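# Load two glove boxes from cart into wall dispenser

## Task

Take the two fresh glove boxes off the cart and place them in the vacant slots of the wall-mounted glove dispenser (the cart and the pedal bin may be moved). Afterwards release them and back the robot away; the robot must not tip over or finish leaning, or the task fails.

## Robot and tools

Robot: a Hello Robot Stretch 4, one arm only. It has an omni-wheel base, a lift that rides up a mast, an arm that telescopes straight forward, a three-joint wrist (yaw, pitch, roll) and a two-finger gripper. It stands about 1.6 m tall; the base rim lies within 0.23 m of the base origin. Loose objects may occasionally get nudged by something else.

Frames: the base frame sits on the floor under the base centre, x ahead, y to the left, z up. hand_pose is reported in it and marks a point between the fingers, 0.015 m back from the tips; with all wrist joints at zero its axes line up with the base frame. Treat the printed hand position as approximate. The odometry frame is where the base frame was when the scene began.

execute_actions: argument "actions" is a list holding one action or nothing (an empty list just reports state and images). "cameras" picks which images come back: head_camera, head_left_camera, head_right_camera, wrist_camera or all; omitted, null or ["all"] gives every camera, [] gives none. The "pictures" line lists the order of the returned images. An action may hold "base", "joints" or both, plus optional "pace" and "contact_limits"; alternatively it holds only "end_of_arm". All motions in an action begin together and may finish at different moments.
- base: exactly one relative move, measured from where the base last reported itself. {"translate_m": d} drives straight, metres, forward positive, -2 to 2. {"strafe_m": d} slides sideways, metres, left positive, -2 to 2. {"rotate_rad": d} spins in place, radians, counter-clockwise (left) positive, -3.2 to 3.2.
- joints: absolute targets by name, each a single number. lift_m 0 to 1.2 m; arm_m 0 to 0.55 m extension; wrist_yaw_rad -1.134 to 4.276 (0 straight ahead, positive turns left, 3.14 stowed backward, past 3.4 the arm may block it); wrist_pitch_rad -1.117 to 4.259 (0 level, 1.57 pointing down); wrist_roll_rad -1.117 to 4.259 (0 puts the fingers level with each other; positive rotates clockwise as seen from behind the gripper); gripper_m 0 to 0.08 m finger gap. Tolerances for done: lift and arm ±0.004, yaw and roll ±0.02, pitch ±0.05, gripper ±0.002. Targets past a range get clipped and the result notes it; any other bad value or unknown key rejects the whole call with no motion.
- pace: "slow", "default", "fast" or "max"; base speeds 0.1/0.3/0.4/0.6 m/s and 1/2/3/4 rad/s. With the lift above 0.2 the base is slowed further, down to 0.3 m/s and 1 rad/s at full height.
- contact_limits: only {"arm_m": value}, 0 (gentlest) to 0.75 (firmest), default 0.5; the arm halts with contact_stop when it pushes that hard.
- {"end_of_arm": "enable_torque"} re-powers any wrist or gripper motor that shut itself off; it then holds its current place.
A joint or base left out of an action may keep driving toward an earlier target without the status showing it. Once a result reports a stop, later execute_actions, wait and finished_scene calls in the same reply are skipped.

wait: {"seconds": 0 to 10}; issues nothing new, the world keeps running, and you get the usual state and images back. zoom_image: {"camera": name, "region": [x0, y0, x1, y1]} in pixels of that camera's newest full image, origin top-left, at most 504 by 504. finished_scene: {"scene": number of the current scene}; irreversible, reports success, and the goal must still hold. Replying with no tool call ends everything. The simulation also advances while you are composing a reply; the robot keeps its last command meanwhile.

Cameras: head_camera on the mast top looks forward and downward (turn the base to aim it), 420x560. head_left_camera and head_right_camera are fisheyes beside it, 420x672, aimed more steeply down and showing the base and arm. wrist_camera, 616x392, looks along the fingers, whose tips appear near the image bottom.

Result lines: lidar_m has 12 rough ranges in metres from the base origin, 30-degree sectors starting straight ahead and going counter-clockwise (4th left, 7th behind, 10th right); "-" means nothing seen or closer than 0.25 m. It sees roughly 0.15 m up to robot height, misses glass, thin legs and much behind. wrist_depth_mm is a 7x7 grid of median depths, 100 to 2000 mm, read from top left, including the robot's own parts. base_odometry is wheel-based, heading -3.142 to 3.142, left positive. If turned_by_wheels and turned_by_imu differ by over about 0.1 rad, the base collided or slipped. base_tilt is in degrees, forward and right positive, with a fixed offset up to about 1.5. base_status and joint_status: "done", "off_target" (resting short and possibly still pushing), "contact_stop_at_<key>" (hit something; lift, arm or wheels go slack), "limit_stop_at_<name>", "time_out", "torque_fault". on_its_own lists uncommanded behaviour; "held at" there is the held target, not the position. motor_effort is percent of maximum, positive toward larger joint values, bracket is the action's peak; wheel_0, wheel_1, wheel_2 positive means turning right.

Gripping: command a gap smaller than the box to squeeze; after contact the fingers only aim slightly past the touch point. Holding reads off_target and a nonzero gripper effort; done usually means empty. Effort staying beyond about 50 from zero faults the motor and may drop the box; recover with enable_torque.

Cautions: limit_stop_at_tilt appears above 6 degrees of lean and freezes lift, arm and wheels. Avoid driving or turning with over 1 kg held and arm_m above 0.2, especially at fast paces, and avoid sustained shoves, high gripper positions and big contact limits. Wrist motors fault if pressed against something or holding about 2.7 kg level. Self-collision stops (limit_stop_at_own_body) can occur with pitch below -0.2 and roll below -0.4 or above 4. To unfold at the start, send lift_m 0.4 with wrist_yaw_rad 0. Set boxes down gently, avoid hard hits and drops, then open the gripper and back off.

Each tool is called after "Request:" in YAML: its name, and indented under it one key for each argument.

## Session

Request:
execute_actions:
  actions: []

Scene clock: 0.00 s.
base_odometry: x=+0.000 y=+0.000 heading=+0.000 (m, m, rad; odometry frame)
turned_by_wheels: +0.000 (rad since the last result)
turned_by_imu: +0.000 (rad since the last result)
base_tilt: forward=+0.1 right=+0.0 (deg)
lidar_m: 2.30 2.06 1.04 1.04 1.17 1.97 1.90 2.13 2.08 2.06 1.86 2.41
base_status: not commanded
joint_positions: lift_m=+0.279 arm_m=-0.001 wrist_yaw_rad=+3.091 wrist_pitch_rad=+0.002 wrist_roll_rad=+0.018 gripper_m=+0.040
joint_status: not commanded
motor_effort: lift_m=+21 arm_m=-1 wrist_yaw_rad=+0 wrist_pitch_rad=-9 wrist_roll_rad=-1 gripper_m=+0 wheel_0=+0 wheel_1=-1 wheel_2=+0 (%)
hand_pose: x=-0.0380 y=+0.0980 z=+0.4565 quat_wxyz=(+0.025, -0.001, +0.009, +1.000) (m; base frame)
wrist_depth_mm: - 148 - - - - - / - 147 - - - - - / - 123 172 - - - - / 107 139 211 - - - - / 144 - - - - - - / 1808 - 1983 - - 1921 - / 1160 1366 112 1281 138 1464 1308
pictures: head_camera, head_left_camera, head_right_camera, wrist_camera
Images, in order (width x height): head_camera 420x560, head_left_camera 420x672, head_right_camera 420x672, wrist_camera 616x392.

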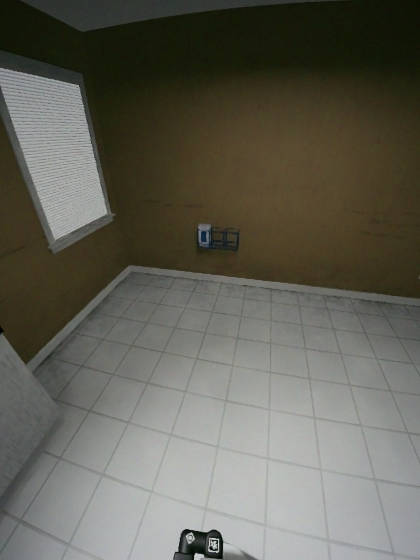

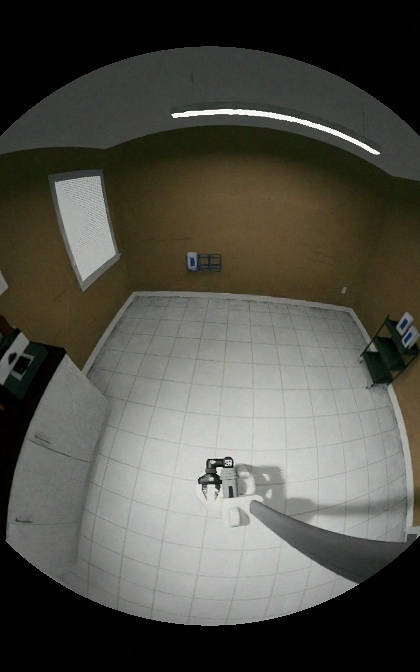

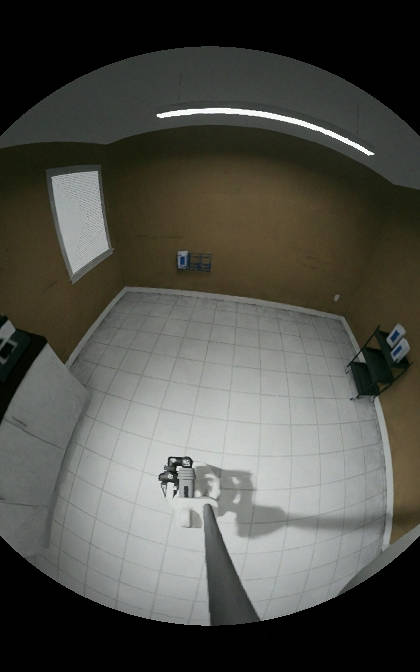

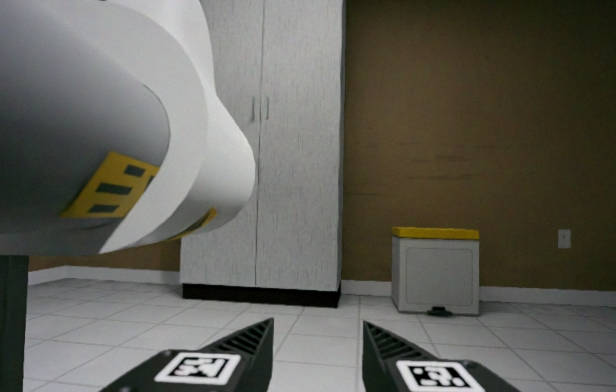

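Request:
execute_actions:
  actions:
    - {"base":{"rotate_rad":-1.79},"joints":{"lift_m":0.8,"wrist_yaw_rad":0,"gripper_m":0.08}}
  cameras: []

Request:
execute_actions:
  actions:
    - {"base":{"strafe_m":1.1},"pace":"fast"}

Scene clock: 8.67 s.
base_odometry: x=+0.000 y=+0.000 heading=-1.790 (m, m, rad; odometry frame)
turned_by_wheels: -1.790 (rad since the last result)
turned_by_imu: -1.753 (rad since the last result)
base_tilt: forward=+0.0 right=+0.1 (deg)
lidar_m: 2.06 1.87 2.48 2.32 2.31 1.11 1.04 1.07 1.42 1.90 1.95 2.19
base_status: done
joint_positions: lift_m=+0.800 arm_m=-0.001 wrist_yaw_rad=+0.001 wrist_pitch_rad=+0.002 wrist_roll_rad=+0.018 gripper_m=+0.080
joint_status: all done
motor_effort: lift_m=+23(23) arm_m=-1(1) wrist_yaw_rad=-1(7) wrist_pitch_rad=-9(10) wrist_roll_rad=-1(2) gripper_m=+1(6) wheel_0=+1(8) wheel_1=+3(10) wheel_2=+1(11) (%)
hand_pose: x=+0.3827 y=-0.0873 z=+0.9777 quat_wxyz=(+1.000, +0.009, +0.001, +0.000) (m; base frame)
wrist_depth_mm: 1921 1921 1983 1983 1983 1921 1983 / 1921 1921 - 1983 1921 - - / - 1863 1921 1921 - 1921 1921 / 1863 1863 1863 1863 1921 1921 1921 / 1661 1983 1921 1921 1921 1921 1863 / 1756 1863 1921 1983 1921 1863 1921 / 1618 109 151 1863 1921 128 1863
pictures: none
No camera images: the call's "cameras" was empty. Leave "cameras" out to get every camera's image.

Scene clock: 12.70 s.
base_odometry: x=+1.074 y=-0.239 heading=-1.790 (m, m, rad; odometry frame)
turned_by_wheels: +0.000 (rad since the last result)
turned_by_imu: +0.003 (rad since the last result)
base_tilt: forward=+0.0 right=+0.0 (deg)
lidar_m: 1.60 1.91 1.35 1.28 1.24 1.78 1.70 1.25 1.50 2.99 2.97 2.14
base_status: done
joint_positions: lift_m=+0.800 arm_m=-0.001 wrist_yaw_rad=+0.000 wrist_pitch_rad=+0.002 wrist_roll_rad=+0.018 gripper_m=+0.080
joint_status: not commanded
motor_effort: lift_m=+23(23) arm_m=-1(1) wrist_yaw_rad=-3(3) wrist_pitch_rad=-9(9) wrist_roll_rad=-1(2) gripper_m=+1(1) wheel_0=-1(12) wheel_1=+1(15) wheel_2=+0(0) (%)
hand_pose: x=+0.3827 y=-0.0873 z=+0.9777 quat_wxyz=(+1.000, +0.009, +0.001, +0.000) (m; base frame)
wrist_depth_mm: 1863 1808 1921 1921 1863 1921 1983 / 1921 1863 1921 1921 1863 1921 1983 / 1863 1863 1863 1863 1983 1921 1863 / 1921 1863 1863 1808 1863 1863 1921 / 1808 1863 1863 1921 1921 1921 1983 / 1808 1708 1808 1499 1863 1863 1921 / 1808 109 151 1708 1863 128 1863
pictures: head_camera, head_left_camera, head_right_camera, wrist_camera
Images, in order (width x height): head_camera 420x560, head_left_camera 420x672, head_right_camera 420x672, wrist_camera 616x392.

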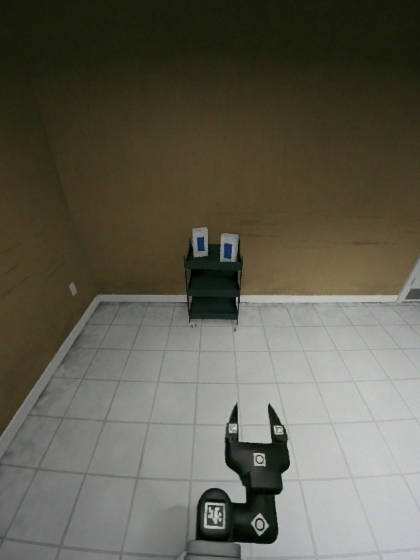

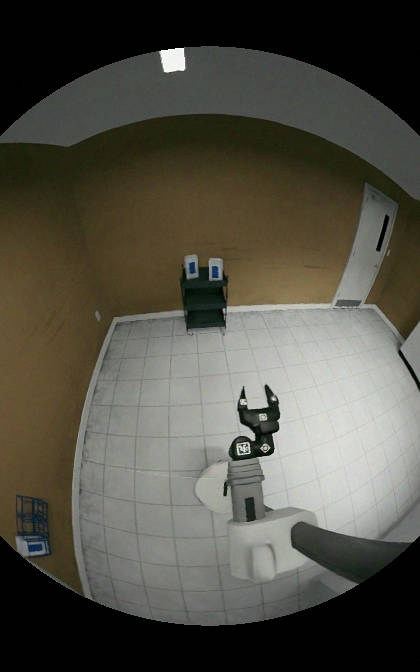

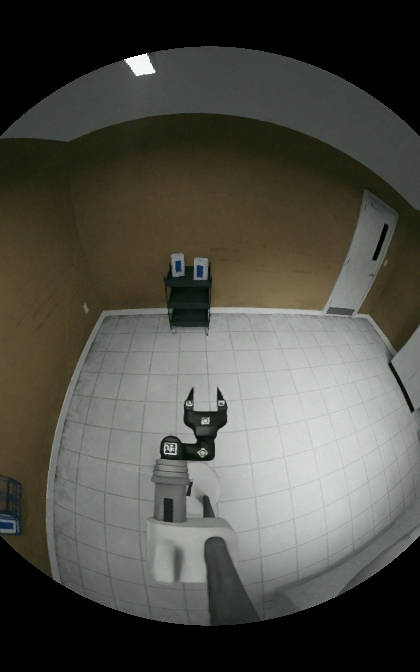

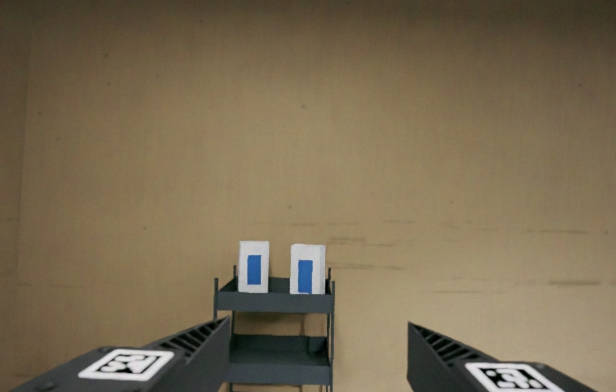

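Request:
execute_actions:
  actions:
    - {"base":{"translate_m":1.2},"joints":{"lift_m":1.1,"wrist_pitch_rad":1.57,"wrist_roll_rad":1.57,"arm_m":0.34},"pace":"fast"}
  cameras: ["wrist_camera","head_right_camera"]

Scene clock: 20.63 s.
base_odometry: x=+0.814 y=-1.410 heading=-1.789 (m, m, rad; odometry frame)
turned_by_wheels: +0.000 (rad since the last result)
turned_by_imu: +0.000 (rad since the last result)
base_tilt: forward=+0.0 right=+0.0 (deg)
lidar_m: 0.38 0.43 1.13 1.32 1.38 1.87 2.42 2.38 3.10 2.94 1.21 0.42
base_status: done
joint_positions: lift_m=+1.100 arm_m=+0.339 wrist_yaw_rad=+0.000 wrist_pitch_rad=+1.570 wrist_roll_rad=+1.570 gripper_m=+0.080
joint_status: all done
motor_effort: lift_m=+22(24) arm_m=+6(9) wrist_yaw_rad=-1(0) wrist_pitch_rad=+1(7) wrist_roll_rad=+0(4) gripper_m=+1(1) wheel_0=+1(8) wheel_1=+4(10) wheel_2=-1(14) (%)
hand_pose: x=+0.5101 y=-0.0874 z=+1.0654 quat_wxyz=(+0.501, +0.500, +0.500, -0.499) (m; base frame)
wrist_depth_mm: 445 668 1205 1281 1255 1255 1229 / 449 668 1229 1281 1255 1255 1205 / 449 668 1229 1255 1255 1229 1255 / 449 591 1138 1255 1229 1205 1205 / 449 559 564 399 1008 1008 991 / 452 559 554 312 1025 991 976 / 442 110 151 314 484 128 1182
pictures: head_right_camera, wrist_camera
Images, in order (width x height): head_right_camera 420x672, wrist_camera 616x392.

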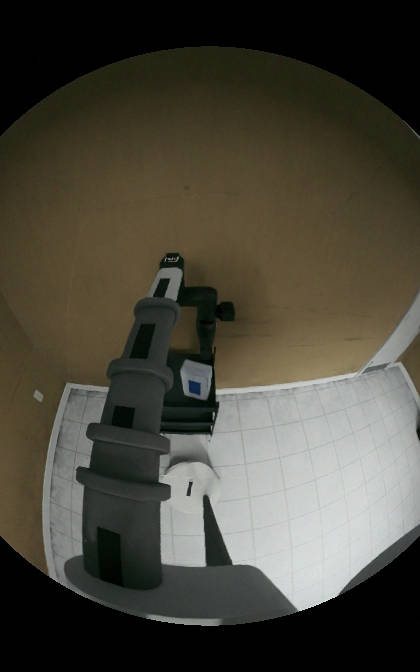

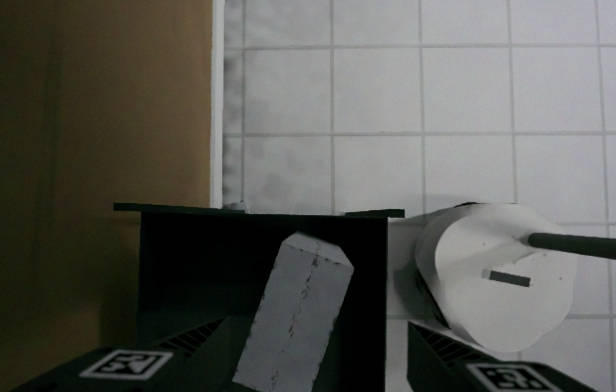

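Request:
execute_actions:
  actions:
    - {"base":{"strafe_m":0.04},"joints":{"lift_m":0.98,"wrist_roll_rad":1.9,"arm_m":0.36}}
  cameras: ["wrist_camera"]

Scene clock: 33.97 s.
base_odometry: x=+0.853 y=-1.419 heading=-1.789 (m, m, rad; odometry frame)
turned_by_wheels: +0.000 (rad since the last result)
turned_by_imu: +0.000 (rad since the last result)
base_tilt: forward=+0.1 right=+0.0 (deg)
lidar_m: 0.37 0.40 1.14 1.28 1.33 1.75 2.65 2.39 3.14 3.02 1.22 0.41
base_status: done
joint_positions: lift_m=+0.980 arm_m=+0.359 wrist_yaw_rad=+0.000 wrist_pitch_rad=+1.570 wrist_roll_rad=+1.900 gripper_m=+0.080
joint_status: all done
motor_effort: lift_m=+18(22) arm_m=+6(6) wrist_yaw_rad=-1(0) wrist_pitch_rad=+0(1) wrist_roll_rad=+0(7) gripper_m=+1(1) wheel_0=+0(10) wheel_1=+2(10) wheel_2=+0(1) (%)
hand_pose: x=+0.5300 y=-0.0874 z=+0.9457 quat_wxyz=(+0.412, +0.575, +0.411, -0.575) (m; base frame)
wrist_depth_mm: 634 1060 1160 1160 1098 1118 1138 / 554 917 1138 1138 1138 1138 1118 / 525 820 1182 1138 1118 1098 878 / 484 750 1042 407 439 917 891 / 433 439 436 195 424 866 891 / 418 436 433 195 430 1078 1078 / 397 109 150 192 191 128 1078
pictures: wrist_camera
Images, in order (width x height): wrist_camera 616x392.

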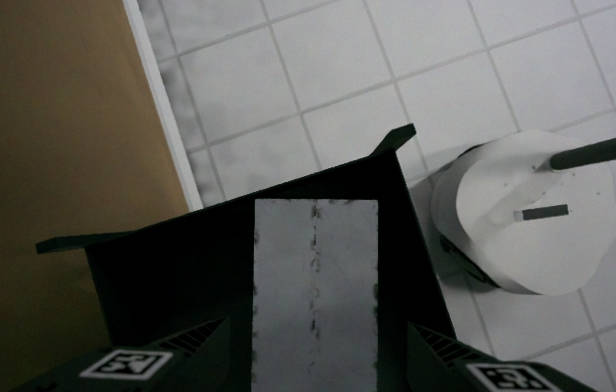

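Good.

Request:
execute_actions:
  actions:
    - {"joints":{"lift_m":0.915},"pace":"slow"}
  cameras: ["wrist_camera"]

Request:
execute_actions:
  actions:
    - {"joints":{"gripper_m":0.04}}
  cameras: []

Request:
execute_actions:
  actions:
    - {"joints":{"lift_m":1.05},"pace":"slow"}
  cameras: []

Request:
execute_actions:
  actions:
    - {"base":{"translate_m":-1.4},"joints":{"arm_m":0.2,"wrist_roll_rad":1.57}}
  cameras: ["wrist_camera"]

Request:
execute_actions:
  actions:
    - {"base":{"rotate_rad":1.603},"pace":"slow"}
  cameras: []

Request:
execute_actions:
  actions:
    - {"base":{"translate_m":0.5}}

Scene clock: 45.13 s.
base_odometry: x=+0.853 y=-1.419 heading=-1.789 (m, m, rad; odometry frame)
turned_by_wheels: +0.000 (rad since the last result)
turned_by_imu: +0.000 (rad since the last result)
base_tilt: forward=+0.0 right=+0.0 (deg)
lidar_m: 0.39 0.41 1.13 1.30 1.32 1.81 2.66 2.40 3.14 3.01 1.23 0.42
base_status: not commanded
joint_positions: lift_m=+0.915 arm_m=+0.359 wrist_yaw_rad=+0.000 wrist_pitch_rad=+1.570 wrist_roll_rad=+1.900 gripper_m=+0.080
joint_status: all done
motor_effort: lift_m=+18(18) arm_m=+7(6) wrist_yaw_rad=-1(0) wrist_pitch_rad=+0(0) wrist_roll_rad=-1(0) gripper_m=+0(0) wheel_0=+0(0) wheel_1=+1(1) wheel_2=+0(0) (%)
hand_pose: x=+0.5300 y=-0.0874 z=+0.8808 quat_wxyz=(+0.412, +0.575, +0.411, -0.575) (m; base frame)
wrist_depth_mm: 634 1025 1078 1060 1078 1042 1042 / 569 946 1078 1078 1060 1078 1060 / 521 809 1078 1078 373 1060 820 / 484 691 375 131 332 820 809 / 347 373 370 130 130 809 809 / 375 368 149 129 129 1025 1008 / 375 109 129 128 128 128 1008
pictures: wrist_camera
Images, in order (width x height): wrist_camera 616x392.

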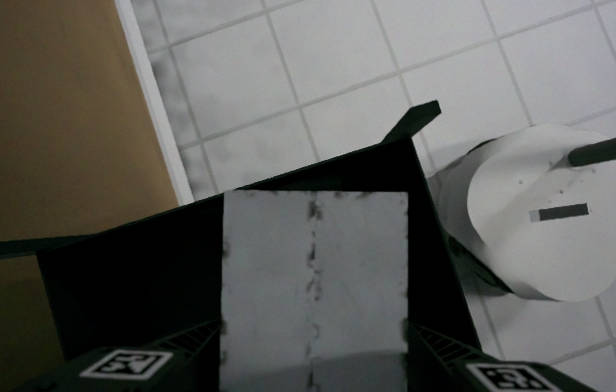

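Scene clock: 46.10 s.
base_odometry: x=+0.853 y=-1.419 heading=-1.789 (m, m, rad; odometry frame)
turned_by_wheels: +0.000 (rad since the last result)
turned_by_imu: +0.000 (rad since the last result)
base_tilt: forward=+0.0 right=+0.0 (deg)
lidar_m: 0.38 0.41 1.15 1.29 1.32 1.79 2.68 2.39 3.13 3.02 1.20 0.40
base_status: not commanded
joint_positions: lift_m=+0.915 arm_m=+0.359 wrist_yaw_rad=+0.000 wrist_pitch_rad=+1.570 wrist_roll_rad=+1.900 gripper_m=+0.060
joint_status: gripper_m off_target (ended at +0.060, target +0.040)
on_its_own: gripper_m is held at +0.056, not at your +0.040, by its contact guard: the fingers met something
motor_effort: lift_m=+18(18) arm_m=+7(6) wrist_yaw_rad=-1(0) wrist_pitch_rad=+0(0) wrist_roll_rad=+0(0) gripper_m=-27(31) wheel_0=+0(0) wheel_1=+1(1) wheel_2=+0(0) (%)
hand_pose: x=+0.5300 y=-0.0874 z=+0.8808 quat_wxyz=(+0.412, +0.575, +0.411, -0.575) (m; base frame)
wrist_depth_mm: 627 1042 1078 1078 1060 1042 1042 / 569 917 1098 1060 1078 1042 1042 / 517 809 1078 1078 373 1042 820 / 480 691 373 131 306 831 809 / 343 375 373 131 130 820 809 / 375 370 368 129 129 1025 1025 / 377 332 128 128 128 349 1008
pictures: none
No camera images: the call's "cameras" was empty. Leave "cameras" out to get every camera's image.

Scene clock: 48.03 s.
base_odometry: x=+0.853 y=-1.419 heading=-1.789 (m, m, rad; odometry frame)
turned_by_wheels: +0.000 (rad since the last result)
turned_by_imu: +0.000 (rad since the last result)
base_tilt: forward=+0.1 right=+0.0 (deg)
lidar_m: 0.40 0.43 1.15 1.29 1.35 1.78 2.64 2.41 3.12 3.01 1.22 0.40
base_status: not commanded
joint_positions: lift_m=+1.050 arm_m=+0.359 wrist_yaw_rad=+0.000 wrist_pitch_rad=+1.570 wrist_roll_rad=+1.900 gripper_m=+0.060
joint_status: all done
on_its_own: gripper_m is held at +0.056, not at your +0.040, by its contact guard: the fingers met something
motor_effort: lift_m=+25(28) arm_m=+6(6) wrist_yaw_rad=-1(1) wrist_pitch_rad=+0(1) wrist_roll_rad=+0(0) gripper_m=-28(28) wheel_0=+0(0) wheel_1=+1(1) wheel_2=+0(0) (%)
hand_pose: x=+0.5300 y=-0.0874 z=+1.0152 quat_wxyz=(+0.412, +0.575, +0.411, -0.575) (m; base frame)
wrist_depth_mm: 627 1098 1255 1205 1229 1205 1182 / 564 946 1205 1229 1229 1205 1205 / 525 831 1229 1182 1205 1182 1160 / 480 741 1098 132 508 960 946 / 449 508 508 131 131 960 960 / 418 508 500 130 130 1138 1138 / 397 452 129 129 128 1138 1138
pictures: none
No camera images: the call's "cameras" was empty. Leave "cameras" out to get every camera's image.

Scene clock: 54.20 s.
base_odometry: x=+1.157 y=-0.052 heading=-1.789 (m, m, rad; odometry frame)
turned_by_wheels: +0.000 (rad since the last result)
turned_by_imu: +0.000 (rad since the last result)
base_tilt: forward=+0.0 right=+0.1 (deg)
lidar_m: 0.33 1.84 1.30 1.15 1.17 1.56 1.50 1.09 1.25 3.04 3.12 0.34
base_status: done
joint_positions: lift_m=+1.050 arm_m=+0.201 wrist_yaw_rad=+0.000 wrist_pitch_rad=+1.570 wrist_roll_rad=+1.570 gripper_m=+0.060
joint_status: all done
on_its_own: gripper_m is held at +0.056, not at your +0.040, by its contact guard: the fingers met something
motor_effort: lift_m=+25(25) arm_m=-6(7) wrist_yaw_rad=-1(2) wrist_pitch_rad=-1(3) wrist_roll_rad=-2(6) gripper_m=-28(26) wheel_0=-2(6) wheel_1=-4(10) wheel_2=+1(10) (%)
hand_pose: x=+0.3722 y=-0.0874 z=+1.0152 quat_wxyz=(+0.500, +0.500, +0.500, -0.500) (m; base frame)
wrist_depth_mm: 1281 1229 1229 1229 1229 1205 1160 / 1229 1229 1205 1205 1182 1205 1205 / 1229 1229 1205 1229 1160 1205 1182 / 1205 1205 1205 132 960 1205 1160 / 1205 1182 1182 131 131 946 946 / 1205 1160 1182 130 130 946 1138 / 1205 1160 129 129 128 946 1118
pictures: wrist_camera
Images, in order (width x height): wrist_camera 616x392.

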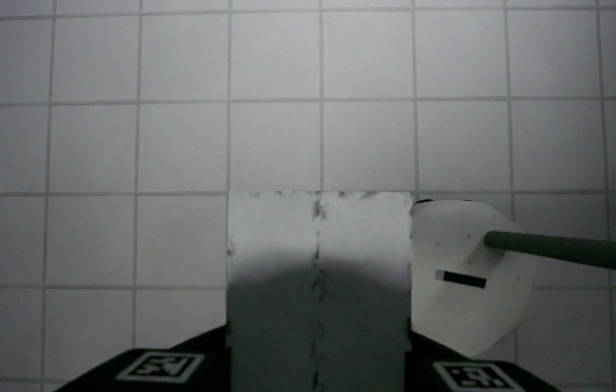

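Scene clock: 57.10 s.
base_odometry: x=+1.157 y=-0.052 heading=-0.187 (m, m, rad; odometry frame)
turned_by_wheels: +1.602 (rad since the last result)
turned_by_imu: +1.569 (rad since the last result)
base_tilt: forward=+0.1 right=+0.1 (deg)
lidar_m: 0.32 1.18 1.57 1.51 1.12 1.27 3.08 3.15 2.33 1.79 1.79 0.34
base_status: done
joint_positions: lift_m=+1.050 arm_m=+0.201 wrist_yaw_rad=+0.000 wrist_pitch_rad=+1.570 wrist_roll_rad=+1.570 gripper_m=+0.060
joint_status: not commanded
on_its_own: gripper_m is held at +0.056, not at your +0.040, by its contact guard: the fingers met something
motor_effort: lift_m=+25(25) arm_m=-6(6) wrist_yaw_rad=-1(2) wrist_pitch_rad=+0(0) wrist_roll_rad=-3(3) gripper_m=-28(28) wheel_0=-3(6) wheel_1=-5(10) wheel_2=-3(6) (%)
hand_pose: x=+0.3722 y=-0.0874 z=+1.0152 quat_wxyz=(+0.500, +0.500, +0.500, -0.500) (m; base frame)
wrist_depth_mm: 1138 1255 1205 1205 1205 1205 1205 / 1182 1229 1205 1182 1205 1182 1160 / 1182 1205 1229 1182 1182 1182 1182 / 1160 1229 1182 133 946 1205 1160 / 1160 1182 1182 131 131 960 946 / 1182 1182 1182 130 129 946 1160 / 1182 1182 129 129 128 931 1160
pictures: none
No camera images: the call's "cameras" was empty. Leave "cameras" out to get every camera's image.

Scene clock: 60.27 s.
base_odometry: x=+1.648 y=-0.145 heading=-0.187 (m, m, rad; odometry frame)
turned_by_wheels: +0.000 (rad since the last result)
turned_by_imu: +0.000 (rad since the last result)
base_tilt: forward=+0.1 right=+0.0 (deg)
lidar_m: 0.29 0.67 1.03 1.48 1.60 1.45 3.61 3.22 1.85 1.81 1.09 0.34
base_status: done
joint_positions: lift_m=+1.050 arm_m=+0.201 wrist_yaw_rad=+0.000 wrist_pitch_rad=+1.570 wrist_roll_rad=+1.570 gripper_m=+0.060
joint_status: not commanded
on_its_own: gripper_m is held at +0.056, not at your +0.040, by its contact guard: the fingers met something
motor_effort: lift_m=+25(25) arm_m=-6(6) wrist_yaw_rad=-1(2) wrist_pitch_rad=+0(0) wrist_roll_rad=-4(2) gripper_m=-28(29) wheel_0=+2(6) wheel_1=+3(9) wheel_2=+1(11) (%)
hand_pose: x=+0.3722 y=-0.0874 z=+1.0152 quat_wxyz=(+0.500, +0.500, +0.500, -0.500) (m; base frame)
wrist_depth_mm: 508 750 1229 1229 1205 1205 1205 / 512 759 1182 1205 1205 1205 1205 / 517 759 1205 1229 1205 1182 1182 / 517 768 1118 132 960 1182 1138 / 521 768 1098 131 130 960 931 / 517 778 1078 130 129 931 1138 / 521 627 129 129 128 946 1160
pictures: head_camera, head_left_camera, head_right_camera, wrist_camera
Images, in order (width x height): head_camera 420x560, head_left_camera 420x672, head_right_camera 420x672, wrist_camera 616x392.

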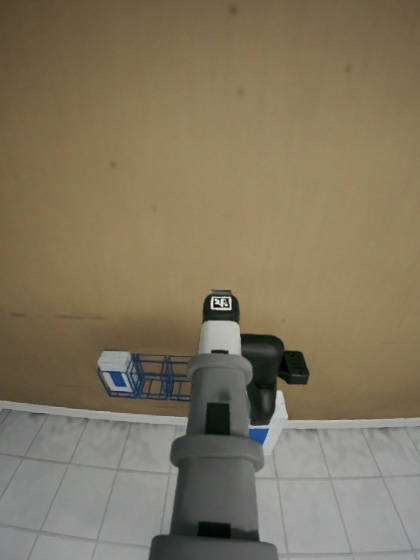

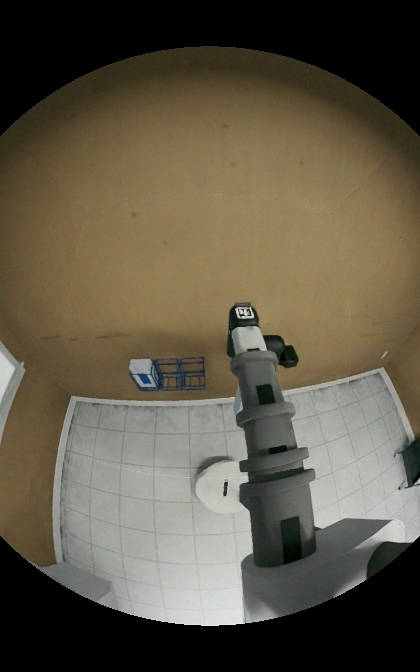

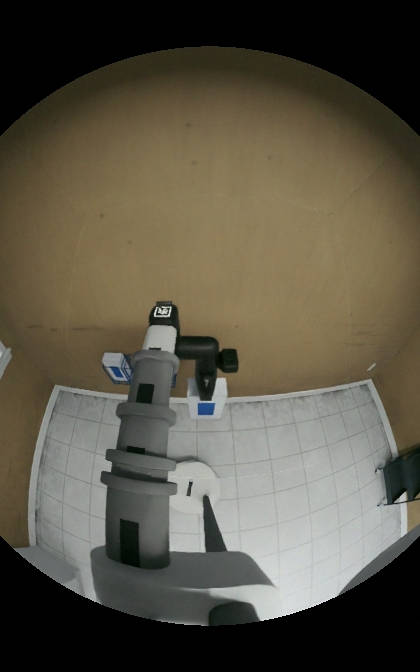

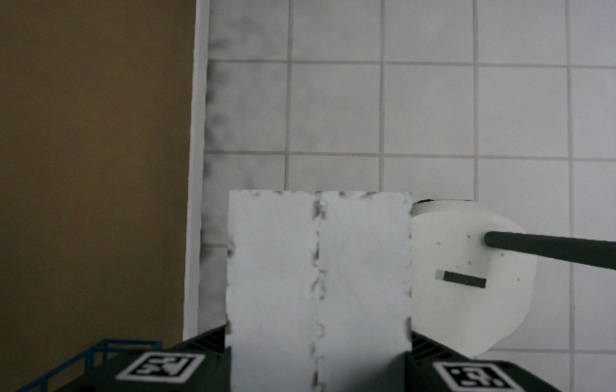

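Request:
execute_actions:
  actions:
    - {"base":{"strafe_m":0.198},"joints":{"arm_m":0.42,"wrist_pitch_rad":1.49,"wrist_roll_rad":1.59}}
  cameras: ["wrist_camera","head_right_camera"]

Scene clock: 68.60 s.
base_odometry: x=+1.685 y=+0.049 heading=-0.187 (m, m, rad; odometry frame)
turned_by_wheels: +0.000 (rad since the last result)
turned_by_imu: +0.000 (rad since the last result)
base_tilt: forward=+0.0 right=+0.0 (deg)
lidar_m: 0.56 0.66 1.07 1.29 1.37 1.36 2.77 3.48 2.07 2.04 1.07 0.60
base_status: done
joint_positions: lift_m=+1.050 arm_m=+0.419 wrist_yaw_rad=+0.000 wrist_pitch_rad=+1.491 wrist_roll_rad=+1.590 gripper_m=+0.060
joint_status: all done
on_its_own: gripper_m is held at +0.056, not at your +0.040, by its contact guard: the fingers met something
motor_effort: lift_m=+25(25) arm_m=+6(8) wrist_yaw_rad=+0(0) wrist_pitch_rad=-2(11) wrist_roll_rad=-3(0) gripper_m=-26(29) wheel_0=-1(10) wheel_1=+2(12) wheel_2=+0(1) (%)
hand_pose: x=+0.6068 y=-0.0874 z=+1.0159 quat_wxyz=(+0.515, +0.525, +0.475, -0.484) (m; base frame)
wrist_depth_mm: 195 277 469 1229 1205 1160 1138 / 195 276 477 1182 1182 1160 1138 / 195 278 473 1182 1182 1160 1138 / 195 277 394 133 1118 1160 1098 / 195 278 364 131 131 1078 904 / 195 276 364 130 130 1118 878 / 195 234 129 129 128 1098 1078
pictures: head_right_camera, wrist_camera
Images, in order (width x height): head_right_camera 420x672, wrist_camera 616x392.

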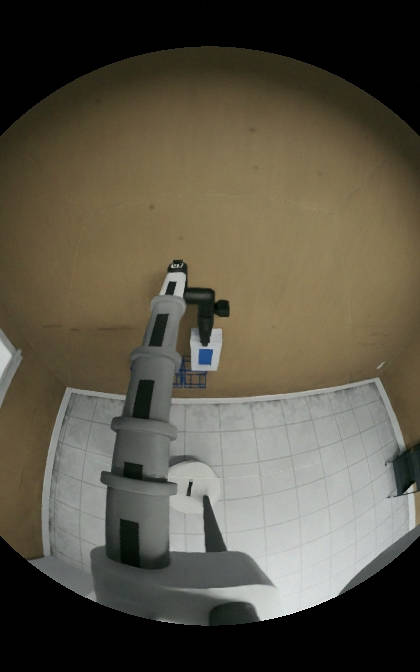

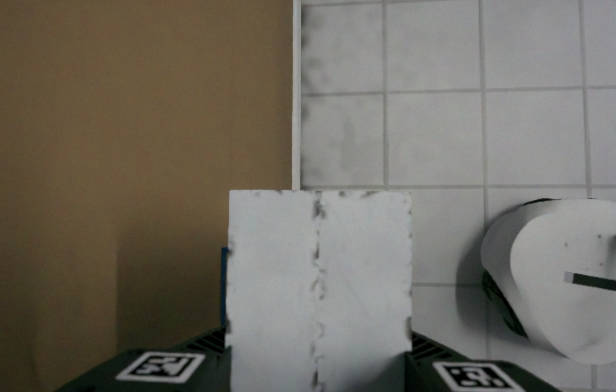

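Request:
execute_actions:
  actions:
    - {"base":{"strafe_m":0.07}}
  cameras: ["wrist_camera"]

Request:
execute_actions:
  actions:
    - {"joints":{"arm_m":0.495,"lift_m":0.99},"contact_limits":{"arm_m":0.15},"pace":"slow"}
  cameras: ["wrist_camera","head_right_camera"]

Request:
zoom_image:
  camera: "head_right_camera"
  region: [150,270,270,410]

Scene clock: 81.17 s.
base_odometry: x=+1.698 y=+0.118 heading=-0.187 (m, m, rad; odometry frame)
turned_by_wheels: +0.000 (rad since the last result)
turned_by_imu: +0.000 (rad since the last result)
base_tilt: forward=+0.1 right=+0.1 (deg)
lidar_m: 0.55 0.67 1.03 1.19 1.32 1.28 2.45 3.58 2.15 2.08 1.07 0.60
base_status: done
joint_positions: lift_m=+1.050 arm_m=+0.419 wrist_yaw_rad=+0.000 wrist_pitch_rad=+1.491 wrist_roll_rad=+1.590 gripper_m=+0.060
joint_status: not commanded
on_its_own: gripper_m is held at +0.056, not at your +0.040, by its contact guard: the fingers met something
motor_effort: lift_m=+24(24) arm_m=+6(6) wrist_yaw_rad=-1(1) wrist_pitch_rad=-3(2) wrist_roll_rad=-2(1) gripper_m=-28(28) wheel_0=+1(11) wheel_1=+2(11) wheel_2=+0(1) (%)
hand_pose: x=+0.6069 y=-0.0874 z=+1.0159 quat_wxyz=(+0.515, +0.525, +0.475, -0.484) (m; base frame)
wrist_depth_mm: 193 276 469 1205 1205 1160 1138 / 193 276 469 1205 1205 1160 1118 / 193 276 469 1182 1182 1138 1098 / 194 276 389 133 1138 1138 1118 / 194 276 359 132 131 1098 904 / 194 274 362 131 130 1118 878 / 193 234 129 129 128 1118 1078
pictures: wrist_camera
Images, in order (width x height): wrist_camera 616x392.

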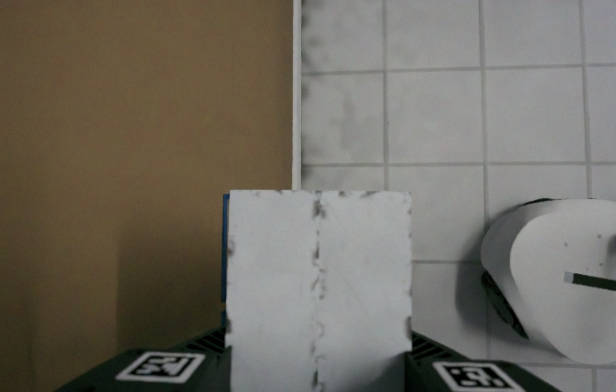

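Scene clock: 83.17 s.
base_odometry: x=+1.698 y=+0.118 heading=-0.187 (m, m, rad; odometry frame)
turned_by_wheels: +0.000 (rad since the last result)
turned_by_imu: +0.000 (rad since the last result)
base_tilt: forward=+0.0 right=+0.0 (deg)
lidar_m: 0.61 0.67 1.05 1.23 1.32 1.31 2.43 3.57 2.14 2.09 1.08 0.76
base_status: not commanded
joint_positions: lift_m=+0.990 arm_m=+0.494 wrist_yaw_rad=+0.000 wrist_pitch_rad=+1.491 wrist_roll_rad=+1.590 gripper_m=+0.060
joint_status: all done
on_its_own: gripper_m is held at +0.056, not at your +0.040, by its contact guard: the fingers met something
motor_effort: lift_m=+20(23) arm_m=+7(7) wrist_yaw_rad=-1(1) wrist_pitch_rad=-2(3) wrist_roll_rad=+0(1) gripper_m=-29(27) wheel_0=+1(1) wheel_1=+2(2) wheel_2=+0(0) (%)
contact_limits: arm_m 0.15
hand_pose: x=+0.6818 y=-0.0874 z=+0.9563 quat_wxyz=(+0.515, +0.525, +0.475, -0.484) (m; base frame)
wrist_depth_mm: 109 145 249 820 1118 1098 1078 / 110 146 249 820 1118 1078 1078 / 110 146 249 831 1118 1078 1078 / 110 146 207 133 1098 1060 1042 / 110 146 191 131 131 1060 831 / 110 145 190 130 129 1060 854 / 107 123 129 129 128 1060 1008
pictures: head_right_camera, wrist_camera
Images, in order (width x height): head_right_camera 420x672, wrist_camera 616x392.

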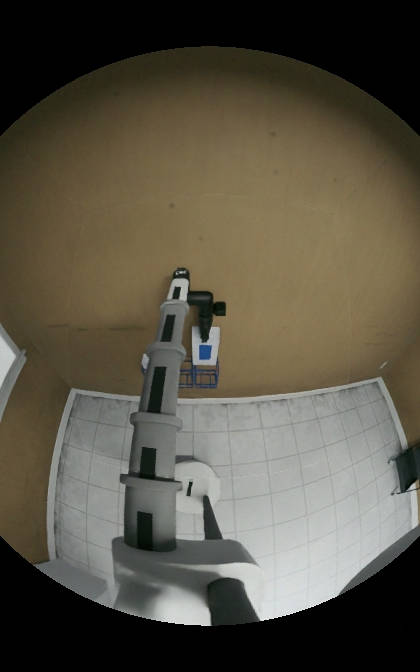

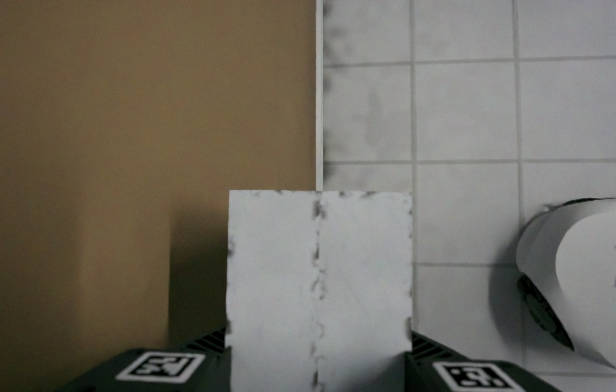

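Region (150, 270, 270, 410) of head_right_camera's 420x672 image, scaled by 3.600, with more detail than that image has; it fills the left 432 columns of this view, and the rest is white.

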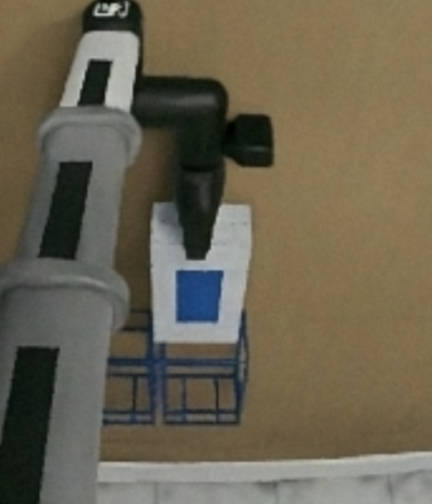

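Request:
execute_actions:
  actions:
    - {"base":{"strafe_m":-0.006},"joints":{"lift_m":0.965,"arm_m":0.491},"pace":"slow"}
  cameras: []

Request:
execute_actions:
  actions:
    - {"joints":{"lift_m":0.93},"pace":"slow"}
  cameras: ["head_right_camera"]

Request:
zoom_image:
  camera: "head_right_camera"
  region: [150,270,270,410]

Scene clock: 90.53 s.
base_odometry: x=+1.697 y=+0.112 heading=-0.187 (m, m, rad; odometry frame)
turned_by_wheels: +0.000 (rad since the last result)
turned_by_imu: +0.000 (rad since the last result)
base_tilt: forward=+0.1 right=+0.0 (deg)
lidar_m: 0.63 0.67 1.05 1.21 1.29 1.30 2.48 3.56 2.14 2.08 1.06 0.76
base_status: done
joint_positions: lift_m=+0.965 arm_m=+0.492 wrist_yaw_rad=+0.000 wrist_pitch_rad=+1.491 wrist_roll_rad=+1.590 gripper_m=+0.060
joint_status: all done
on_its_own: gripper_m is held at +0.056, not at your +0.040, by its contact guard: the fingers met something
motor_effort: lift_m=+20(20) arm_m=-7(6) wrist_yaw_rad=-1(1) wrist_pitch_rad=-2(2) wrist_roll_rad=-1(1) gripper_m=-27(28) wheel_0=+2(6) wheel_1=-5(8) wheel_2=+0(3) (%)
hand_pose: x=+0.6801 y=-0.0874 z=+0.9313 quat_wxyz=(+0.515, +0.525, +0.475, -0.484) (m; base frame)
wrist_depth_mm: 109 149 253 854 1118 1078 1060 / 109 148 254 854 1098 1060 1042 / 110 149 254 842 1098 1060 1025 / 109 149 212 132 1078 1060 1042 / 110 149 195 131 131 1025 809 / 109 148 195 130 129 1060 820 / 109 126 129 129 128 1008 1008
pictures: none
No camera images: the call's "cameras" was empty. Leave "cameras" out to get every camera's image.

Scene clock: 91.67 s.
base_odometry: x=+1.697 y=+0.112 heading=-0.187 (m, m, rad; odometry frame)
turned_by_wheels: +0.000 (rad since the last result)
turned_by_imu: +0.000 (rad since the last result)
base_tilt: forward=-0.1 right=+0.2 (deg)
lidar_m: 0.62 0.68 1.04 1.22 1.32 1.31 2.49 3.57 2.16 2.07 1.08 0.77
base_status: not commanded
joint_positions: lift_m=+0.930 arm_m=+0.492 wrist_yaw_rad=+0.000 wrist_pitch_rad=+1.491 wrist_roll_rad=+1.590 gripper_m=+0.060
joint_status: all done
on_its_own: gripper_m is held at +0.056, not at your +0.040, by its contact guard: the fingers met something
motor_effort: lift_m=+20(21) arm_m=-6(7) wrist_yaw_rad=+0(1) wrist_pitch_rad=-2(3) wrist_roll_rad=-2(0) gripper_m=-28(29) wheel_0=+1(2) wheel_1=-4(4) wheel_2=+0(0) (%)
hand_pose: x=+0.6800 y=-0.0874 z=+0.8962 quat_wxyz=(+0.515, +0.525, +0.475, -0.484) (m; base frame)
wrist_depth_mm: 110 149 255 842 1060 1060 1025 / 109 149 255 842 1060 1025 1025 / 110 149 254 831 1060 1025 1025 / 110 150 213 132 1078 1042 1008 / 110 149 195 131 130 1008 820 / 109 149 195 130 129 1008 820 / 109 126 129 128 128 991 960
pictures: head_right_camera
Images, in order (width x height): head_right_camera 420x672.

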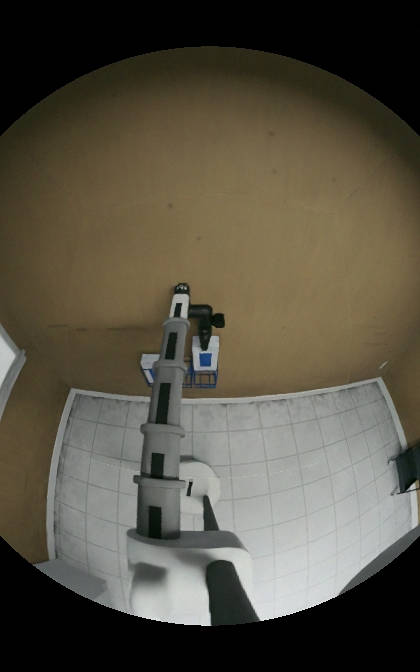

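Region (150, 270, 270, 410) of head_right_camera's 420x672 image, scaled by 3.600, with more detail than that image has; it fills the left 432 columns of this view, and the rest is white.

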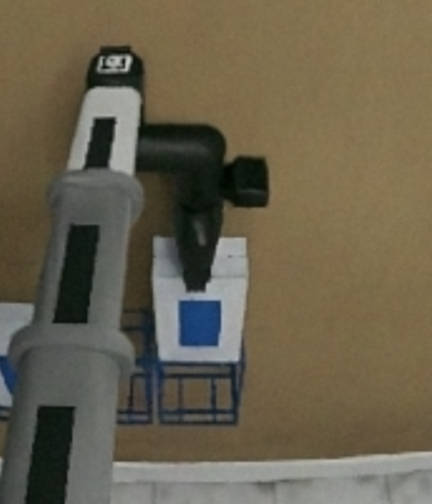

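Request:
execute_actions:
  actions:
    - {"joints":{"lift_m":0.895},"pace":"slow"}
  cameras: ["head_right_camera"]

Request:
zoom_image:
  camera: "head_right_camera"
  region: [150,270,270,410]

Scene clock: 98.30 s.
base_odometry: x=+1.697 y=+0.112 heading=-0.187 (m, m, rad; odometry frame)
turned_by_wheels: +0.000 (rad since the last result)
turned_by_imu: +0.000 (rad since the last result)
base_tilt: forward=+0.0 right=+0.1 (deg)
lidar_m: 0.63 0.67 1.06 1.22 1.32 1.32 2.47 3.60 2.15 2.08 1.06 0.76
base_status: not commanded
joint_positions: lift_m=+0.895 arm_m=+0.492 wrist_yaw_rad=+0.000 wrist_pitch_rad=+1.491 wrist_roll_rad=+1.590 gripper_m=+0.060
joint_status: all done
on_its_own: gripper_m is held at +0.056, not at your +0.040, by its contact guard: the fingers met something
motor_effort: lift_m=+20(20) arm_m=-6(6) wrist_yaw_rad=-1(0) wrist_pitch_rad=-2(3) wrist_roll_rad=-3(0) gripper_m=-28(27) wheel_0=+1(1) wheel_1=-3(3) wheel_2=+0(1) (%)
hand_pose: x=+0.6800 y=-0.0874 z=+0.8613 quat_wxyz=(+0.515, +0.525, +0.475, -0.484) (m; base frame)
wrist_depth_mm: 109 149 255 842 1025 1008 991 / 110 149 254 842 1025 1008 976 / 110 150 255 842 1008 1008 991 / 110 149 213 131 1008 976 960 / 110 149 195 130 130 976 809 / 110 148 195 129 129 976 809 / 109 126 129 129 128 946 917
pictures: head_right_camera
Images, in order (width x height): head_right_camera 420x672.

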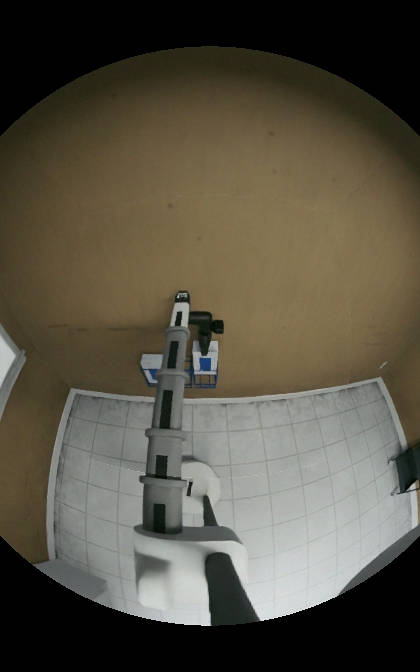

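Region (150, 270, 270, 410) of head_right_camera's 420x672 image, scaled by 3.600, with more detail than that image has; it fills the left 432 columns of this view, and the rest is white.

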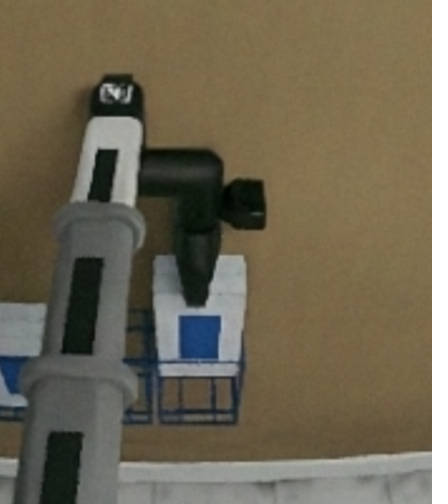

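Request:
execute_actions:
  actions:
    - {"joints":{"lift_m":0.76,"wrist_pitch_rad":1.51},"pace":"slow"}
  cameras: ["wrist_camera"]

Request:
execute_actions:
  actions:
    - {"joints":{"gripper_m":0.072},"pace":"slow"}
  cameras: []

Request:
execute_actions:
  actions:
    - {"joints":{"lift_m":0.9}}
  cameras: ["wrist_camera","head_right_camera"]

Scene clock: 110.13 s.
base_odometry: x=+1.697 y=+0.112 heading=-0.187 (m, m, rad; odometry frame)
turned_by_wheels: +0.000 (rad since the last result)
turned_by_imu: +0.000 (rad since the last result)
base_tilt: forward=+0.0 right=+0.0 (deg)
lidar_m: 0.63 0.67 1.05 1.22 1.31 1.30 2.48 3.57 2.15 2.09 1.09 0.78
base_status: not commanded
joint_positions: lift_m=+0.760 arm_m=+0.492 wrist_yaw_rad=+0.004 wrist_pitch_rad=+1.498 wrist_roll_rad=+1.590 gripper_m=+0.060
joint_status: all done
on_its_own: gripper_m is held at +0.056, not at your +0.040, by its contact guard: the fingers met something; wrist_pitch_rad is at rest, and its effort (+33) is outside its rest range (-23 to +23)
motor_effort: lift_m=+17(19) arm_m=-6(6) wrist_yaw_rad=-13(13) wrist_pitch_rad=+33(34) wrist_roll_rad=-1(2) gripper_m=-27(27) wheel_0=+0(1) wheel_1=-4(4) wheel_2=-1(0) (%)
hand_pose: x=+0.6788 y=-0.0874 z=+0.7264 quat_wxyz=(+0.514, +0.522, +0.478, -0.485) (m; base frame)
wrist_depth_mm: 110 146 250 831 891 878 854 / 111 146 251 809 917 854 842 / 111 147 251 820 891 854 842 / 111 147 185 131 176 854 842 / 111 147 183 130 129 842 831 / 111 147 183 129 129 842 820 / 108 124 129 128 128 842 831
pictures: wrist_camera
Images, in order (width x height): wrist_camera 616x392.

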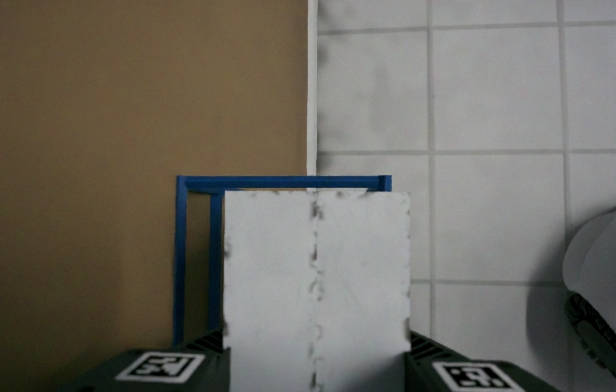

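Scene clock: 111.00 s.
base_odometry: x=+1.697 y=+0.112 heading=-0.187 (m, m, rad; odometry frame)
turned_by_wheels: +0.000 (rad since the last result)
turned_by_imu: +0.000 (rad since the last result)
base_tilt: forward=+0.1 right=+0.0 (deg)
lidar_m: 0.62 0.64 1.05 1.22 1.31 1.31 2.47 3.58 2.16 2.10 1.08 0.76
base_status: not commanded
joint_positions: lift_m=+0.760 arm_m=+0.492 wrist_yaw_rad=+0.002 wrist_pitch_rad=+1.505 wrist_roll_rad=+1.590 gripper_m=+0.072
joint_status: all done
motor_effort: lift_m=+18(18) arm_m=-6(6) wrist_yaw_rad=-8(13) wrist_pitch_rad=+14(33) wrist_roll_rad=+0(1) gripper_m=+0(27) wheel_0=+0(0) wheel_1=-4(4) wheel_2=-1(0) (%)
hand_pose: x=+0.6772 y=-0.0874 z=+0.7262 quat_wxyz=(+0.512, +0.520, +0.479, -0.487) (m; base frame)
wrist_depth_mm: 111 151 262 831 891 891 854 / 111 152 260 809 878 854 854 / 111 152 262 798 878 854 854 / 111 152 200 139 176 854 842 / 111 152 200 138 139 854 809 / 111 152 148 137 139 854 809 / 106 110 134 135 137 129 820
pictures: none
No camera images: the call's "cameras" was empty. Leave "cameras" out to get every camera's image.

Scene clock: 112.63 s.
base_odometry: x=+1.697 y=+0.112 heading=-0.187 (m, m, rad; odometry frame)
turned_by_wheels: +0.000 (rad since the last result)
turned_by_imu: +0.000 (rad since the last result)
base_tilt: forward=+0.0 right=+0.0 (deg)
lidar_m: 0.60 0.67 1.05 1.23 1.29 1.31 2.48 3.59 2.13 2.07 1.07 0.76
base_status: not commanded
joint_positions: lift_m=+0.900 arm_m=+0.492 wrist_yaw_rad=+0.001 wrist_pitch_rad=+1.510 wrist_roll_rad=+1.590 gripper_m=+0.072
joint_status: all done
motor_effort: lift_m=+23(25) arm_m=-6(6) wrist_yaw_rad=-3(8) wrist_pitch_rad=+0(14) wrist_roll_rad=-2(2) gripper_m=+0(1) wheel_0=+0(0) wheel_1=-3(3) wheel_2=+0(0) (%)
hand_pose: x=+0.6760 y=-0.0874 z=+0.8658 quat_wxyz=(+0.510, +0.520, +0.480, -0.489) (m; base frame)
wrist_depth_mm: 113 154 267 960 1042 1008 1008 / 113 155 270 960 1008 1025 991 / 113 154 268 960 1042 1008 976 / 113 155 270 466 1025 991 991 / 113 155 270 281 1008 991 788 / 113 154 245 279 1008 976 778 / 108 110 136 307 306 129 960
pictures: head_right_camera, wrist_camera
Images, in order (width x height): head_right_camera 420x672, wrist_camera 616x392.

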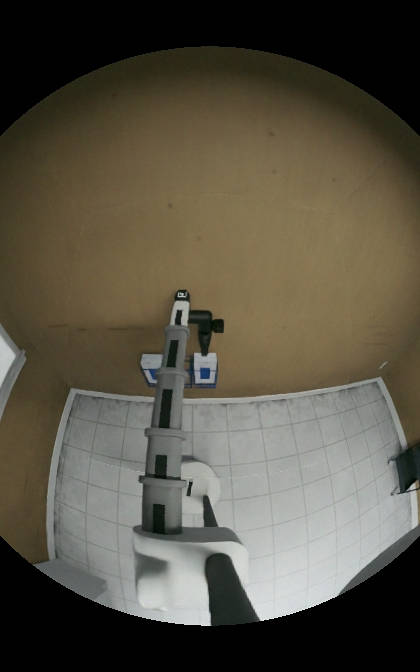

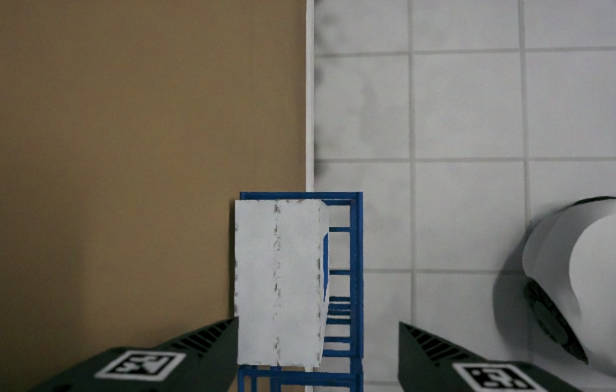

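Request:
execute_actions:
  actions:
    - {"base":{"translate_m":-0.29},"joints":{"lift_m":1.08,"arm_m":0.2,"wrist_pitch_rad":1.57,"wrist_roll_rad":1.57,"gripper_m":0.08}}
  cameras: []

Request:
execute_actions:
  actions:
    - {"base":{"rotate_rad":-1.603}}
  cameras: []

Request:
execute_actions:
  actions:
    - {"base":{"translate_m":1.65},"joints":{"arm_m":0.42},"pace":"fast"}
  cameras: ["wrist_camera","head_right_camera"]

Scene clock: 122.57 s.
base_odometry: x=+1.412 y=+0.166 heading=-0.187 (m, m, rad; odometry frame)
turned_by_wheels: -0.001 (rad since the last result)
turned_by_imu: +0.000 (rad since the last result)
base_tilt: forward=+0.0 right=+0.1 (deg)
lidar_m: 0.90 0.96 1.27 1.24 1.21 1.08 2.43 3.37 2.60 2.06 1.51 1.06
base_status: done
joint_positions: lift_m=+1.080 arm_m=+0.201 wrist_yaw_rad=+0.000 wrist_pitch_rad=+1.570 wrist_roll_rad=+1.570 gripper_m=+0.080
joint_status: all done
motor_effort: lift_m=+23(23) arm_m=-7(8) wrist_yaw_rad=+0(2) wrist_pitch_rad=-1(4) wrist_roll_rad=-2(1) gripper_m=+2(1) wheel_0=-3(8) wheel_1=-3(10) wheel_2=-1(10) (%)
hand_pose: x=+0.3722 y=-0.0874 z=+1.0454 quat_wxyz=(+0.500, +0.500, +0.500, -0.500) (m; base frame)
wrist_depth_mm: 891 1281 1255 1255 1229 1229 1229 / 891 1255 1255 1255 1205 1229 1205 / 917 1255 1205 1229 1229 1255 1205 / 904 1229 1205 1229 1229 1229 1160 / 917 1205 1229 1205 1008 976 1229 / 917 1205 1229 1205 976 991 1182 / 891 109 150 1205 1205 128 1182
pictures: none
No camera images: the call's "cameras" was empty. Leave "cameras" out to get every camera's image.

Scene clock: 125.03 s.
base_odometry: x=+1.412 y=+0.166 heading=-1.790 (m, m, rad; odometry frame)
turned_by_wheels: -1.602 (rad since the last result)
turned_by_imu: -1.569 (rad since the last result)
base_tilt: forward=+0.0 right=+0.1 (deg)
lidar_m: 2.06 1.56 1.09 0.91 0.94 1.29 1.23 1.22 1.06 2.21 3.35 2.59
base_status: done
joint_positions: lift_m=+1.080 arm_m=+0.201 wrist_yaw_rad=+0.000 wrist_pitch_rad=+1.570 wrist_roll_rad=+1.570 gripper_m=+0.080
joint_status: not commanded
motor_effort: lift_m=+22(23) arm_m=-6(6) wrist_yaw_rad=-1(1) wrist_pitch_rad=-1(1) wrist_roll_rad=-1(2) gripper_m=+2(2) wheel_0=+3(8) wheel_1=+5(9) wheel_2=+3(5) (%)
hand_pose: x=+0.3722 y=-0.0874 z=+1.0454 quat_wxyz=(+0.500, +0.500, +0.500, -0.500) (m; base frame)
wrist_depth_mm: 1281 1281 1255 1255 1255 1255 1205 / 1255 1255 1255 1205 1229 1229 1229 / 1229 1229 1229 1255 1229 1205 1229 / 1255 1229 1229 1229 1255 1205 1205 / 1255 1255 1229 1205 991 991 1205 / 1229 1229 1205 1205 960 976 1182 / 1205 109 150 1205 1182 128 1182
pictures: none
No camera images: the call's "cameras" was empty. Leave "cameras" out to get every camera's image.

Scene clock: 131.43 s.
base_odometry: x=+1.054 y=-1.444 heading=-1.789 (m, m, rad; odometry frame)
turned_by_wheels: +0.000 (rad since the last result)
turned_by_imu: -0.001 (rad since the last result)
base_tilt: forward=+0.2 right=+0.1 (deg)
lidar_m: 0.39 0.85 1.14 1.07 1.11 1.51 2.92 2.42 3.14 3.21 1.25 0.43
base_status: done
joint_positions: lift_m=+1.080 arm_m=+0.419 wrist_yaw_rad=+0.000 wrist_pitch_rad=+1.570 wrist_roll_rad=+1.570 gripper_m=+0.080
joint_status: all done
motor_effort: lift_m=+22(22) arm_m=+7(9) wrist_yaw_rad=-1(0) wrist_pitch_rad=+0(2) wrist_roll_rad=-1(2) gripper_m=+3(0) wheel_0=+3(7) wheel_1=+3(9) wheel_2=+0(10) (%)
hand_pose: x=+0.5900 y=-0.0874 z=+1.0454 quat_wxyz=(+0.500, +0.500, +0.500, -0.500) (m; base frame)
wrist_depth_mm: 347 521 723 1255 1255 1255 1205 / 351 521 549 549 539 1205 1205 / 349 521 554 539 539 1205 1229 / 351 521 544 535 535 1205 1205 / 347 488 343 535 530 991 976 / 349 488 294 525 535 976 976 / 347 109 151 500 466 128 1160
pictures: head_right_camera, wrist_camera
Images, in order (width x height): head_right_camera 420x672, wrist_camera 616x392.

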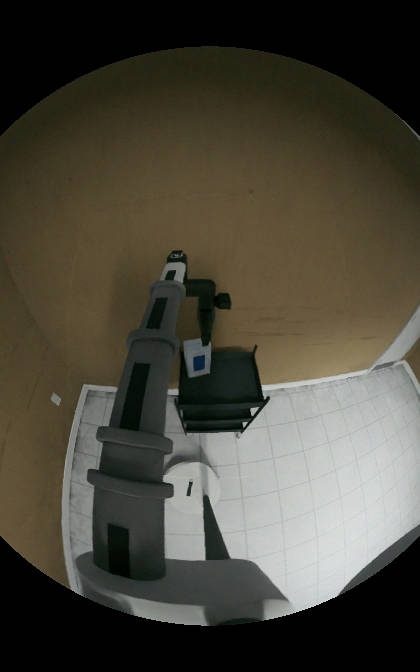

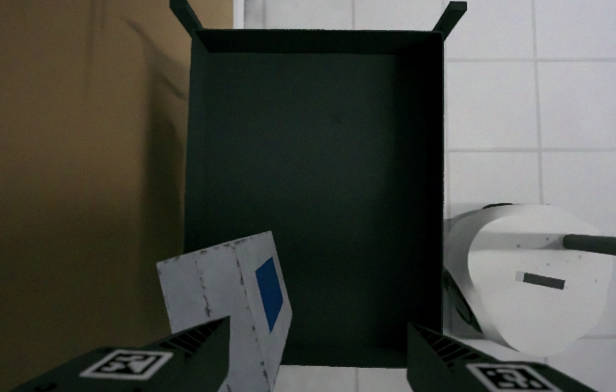

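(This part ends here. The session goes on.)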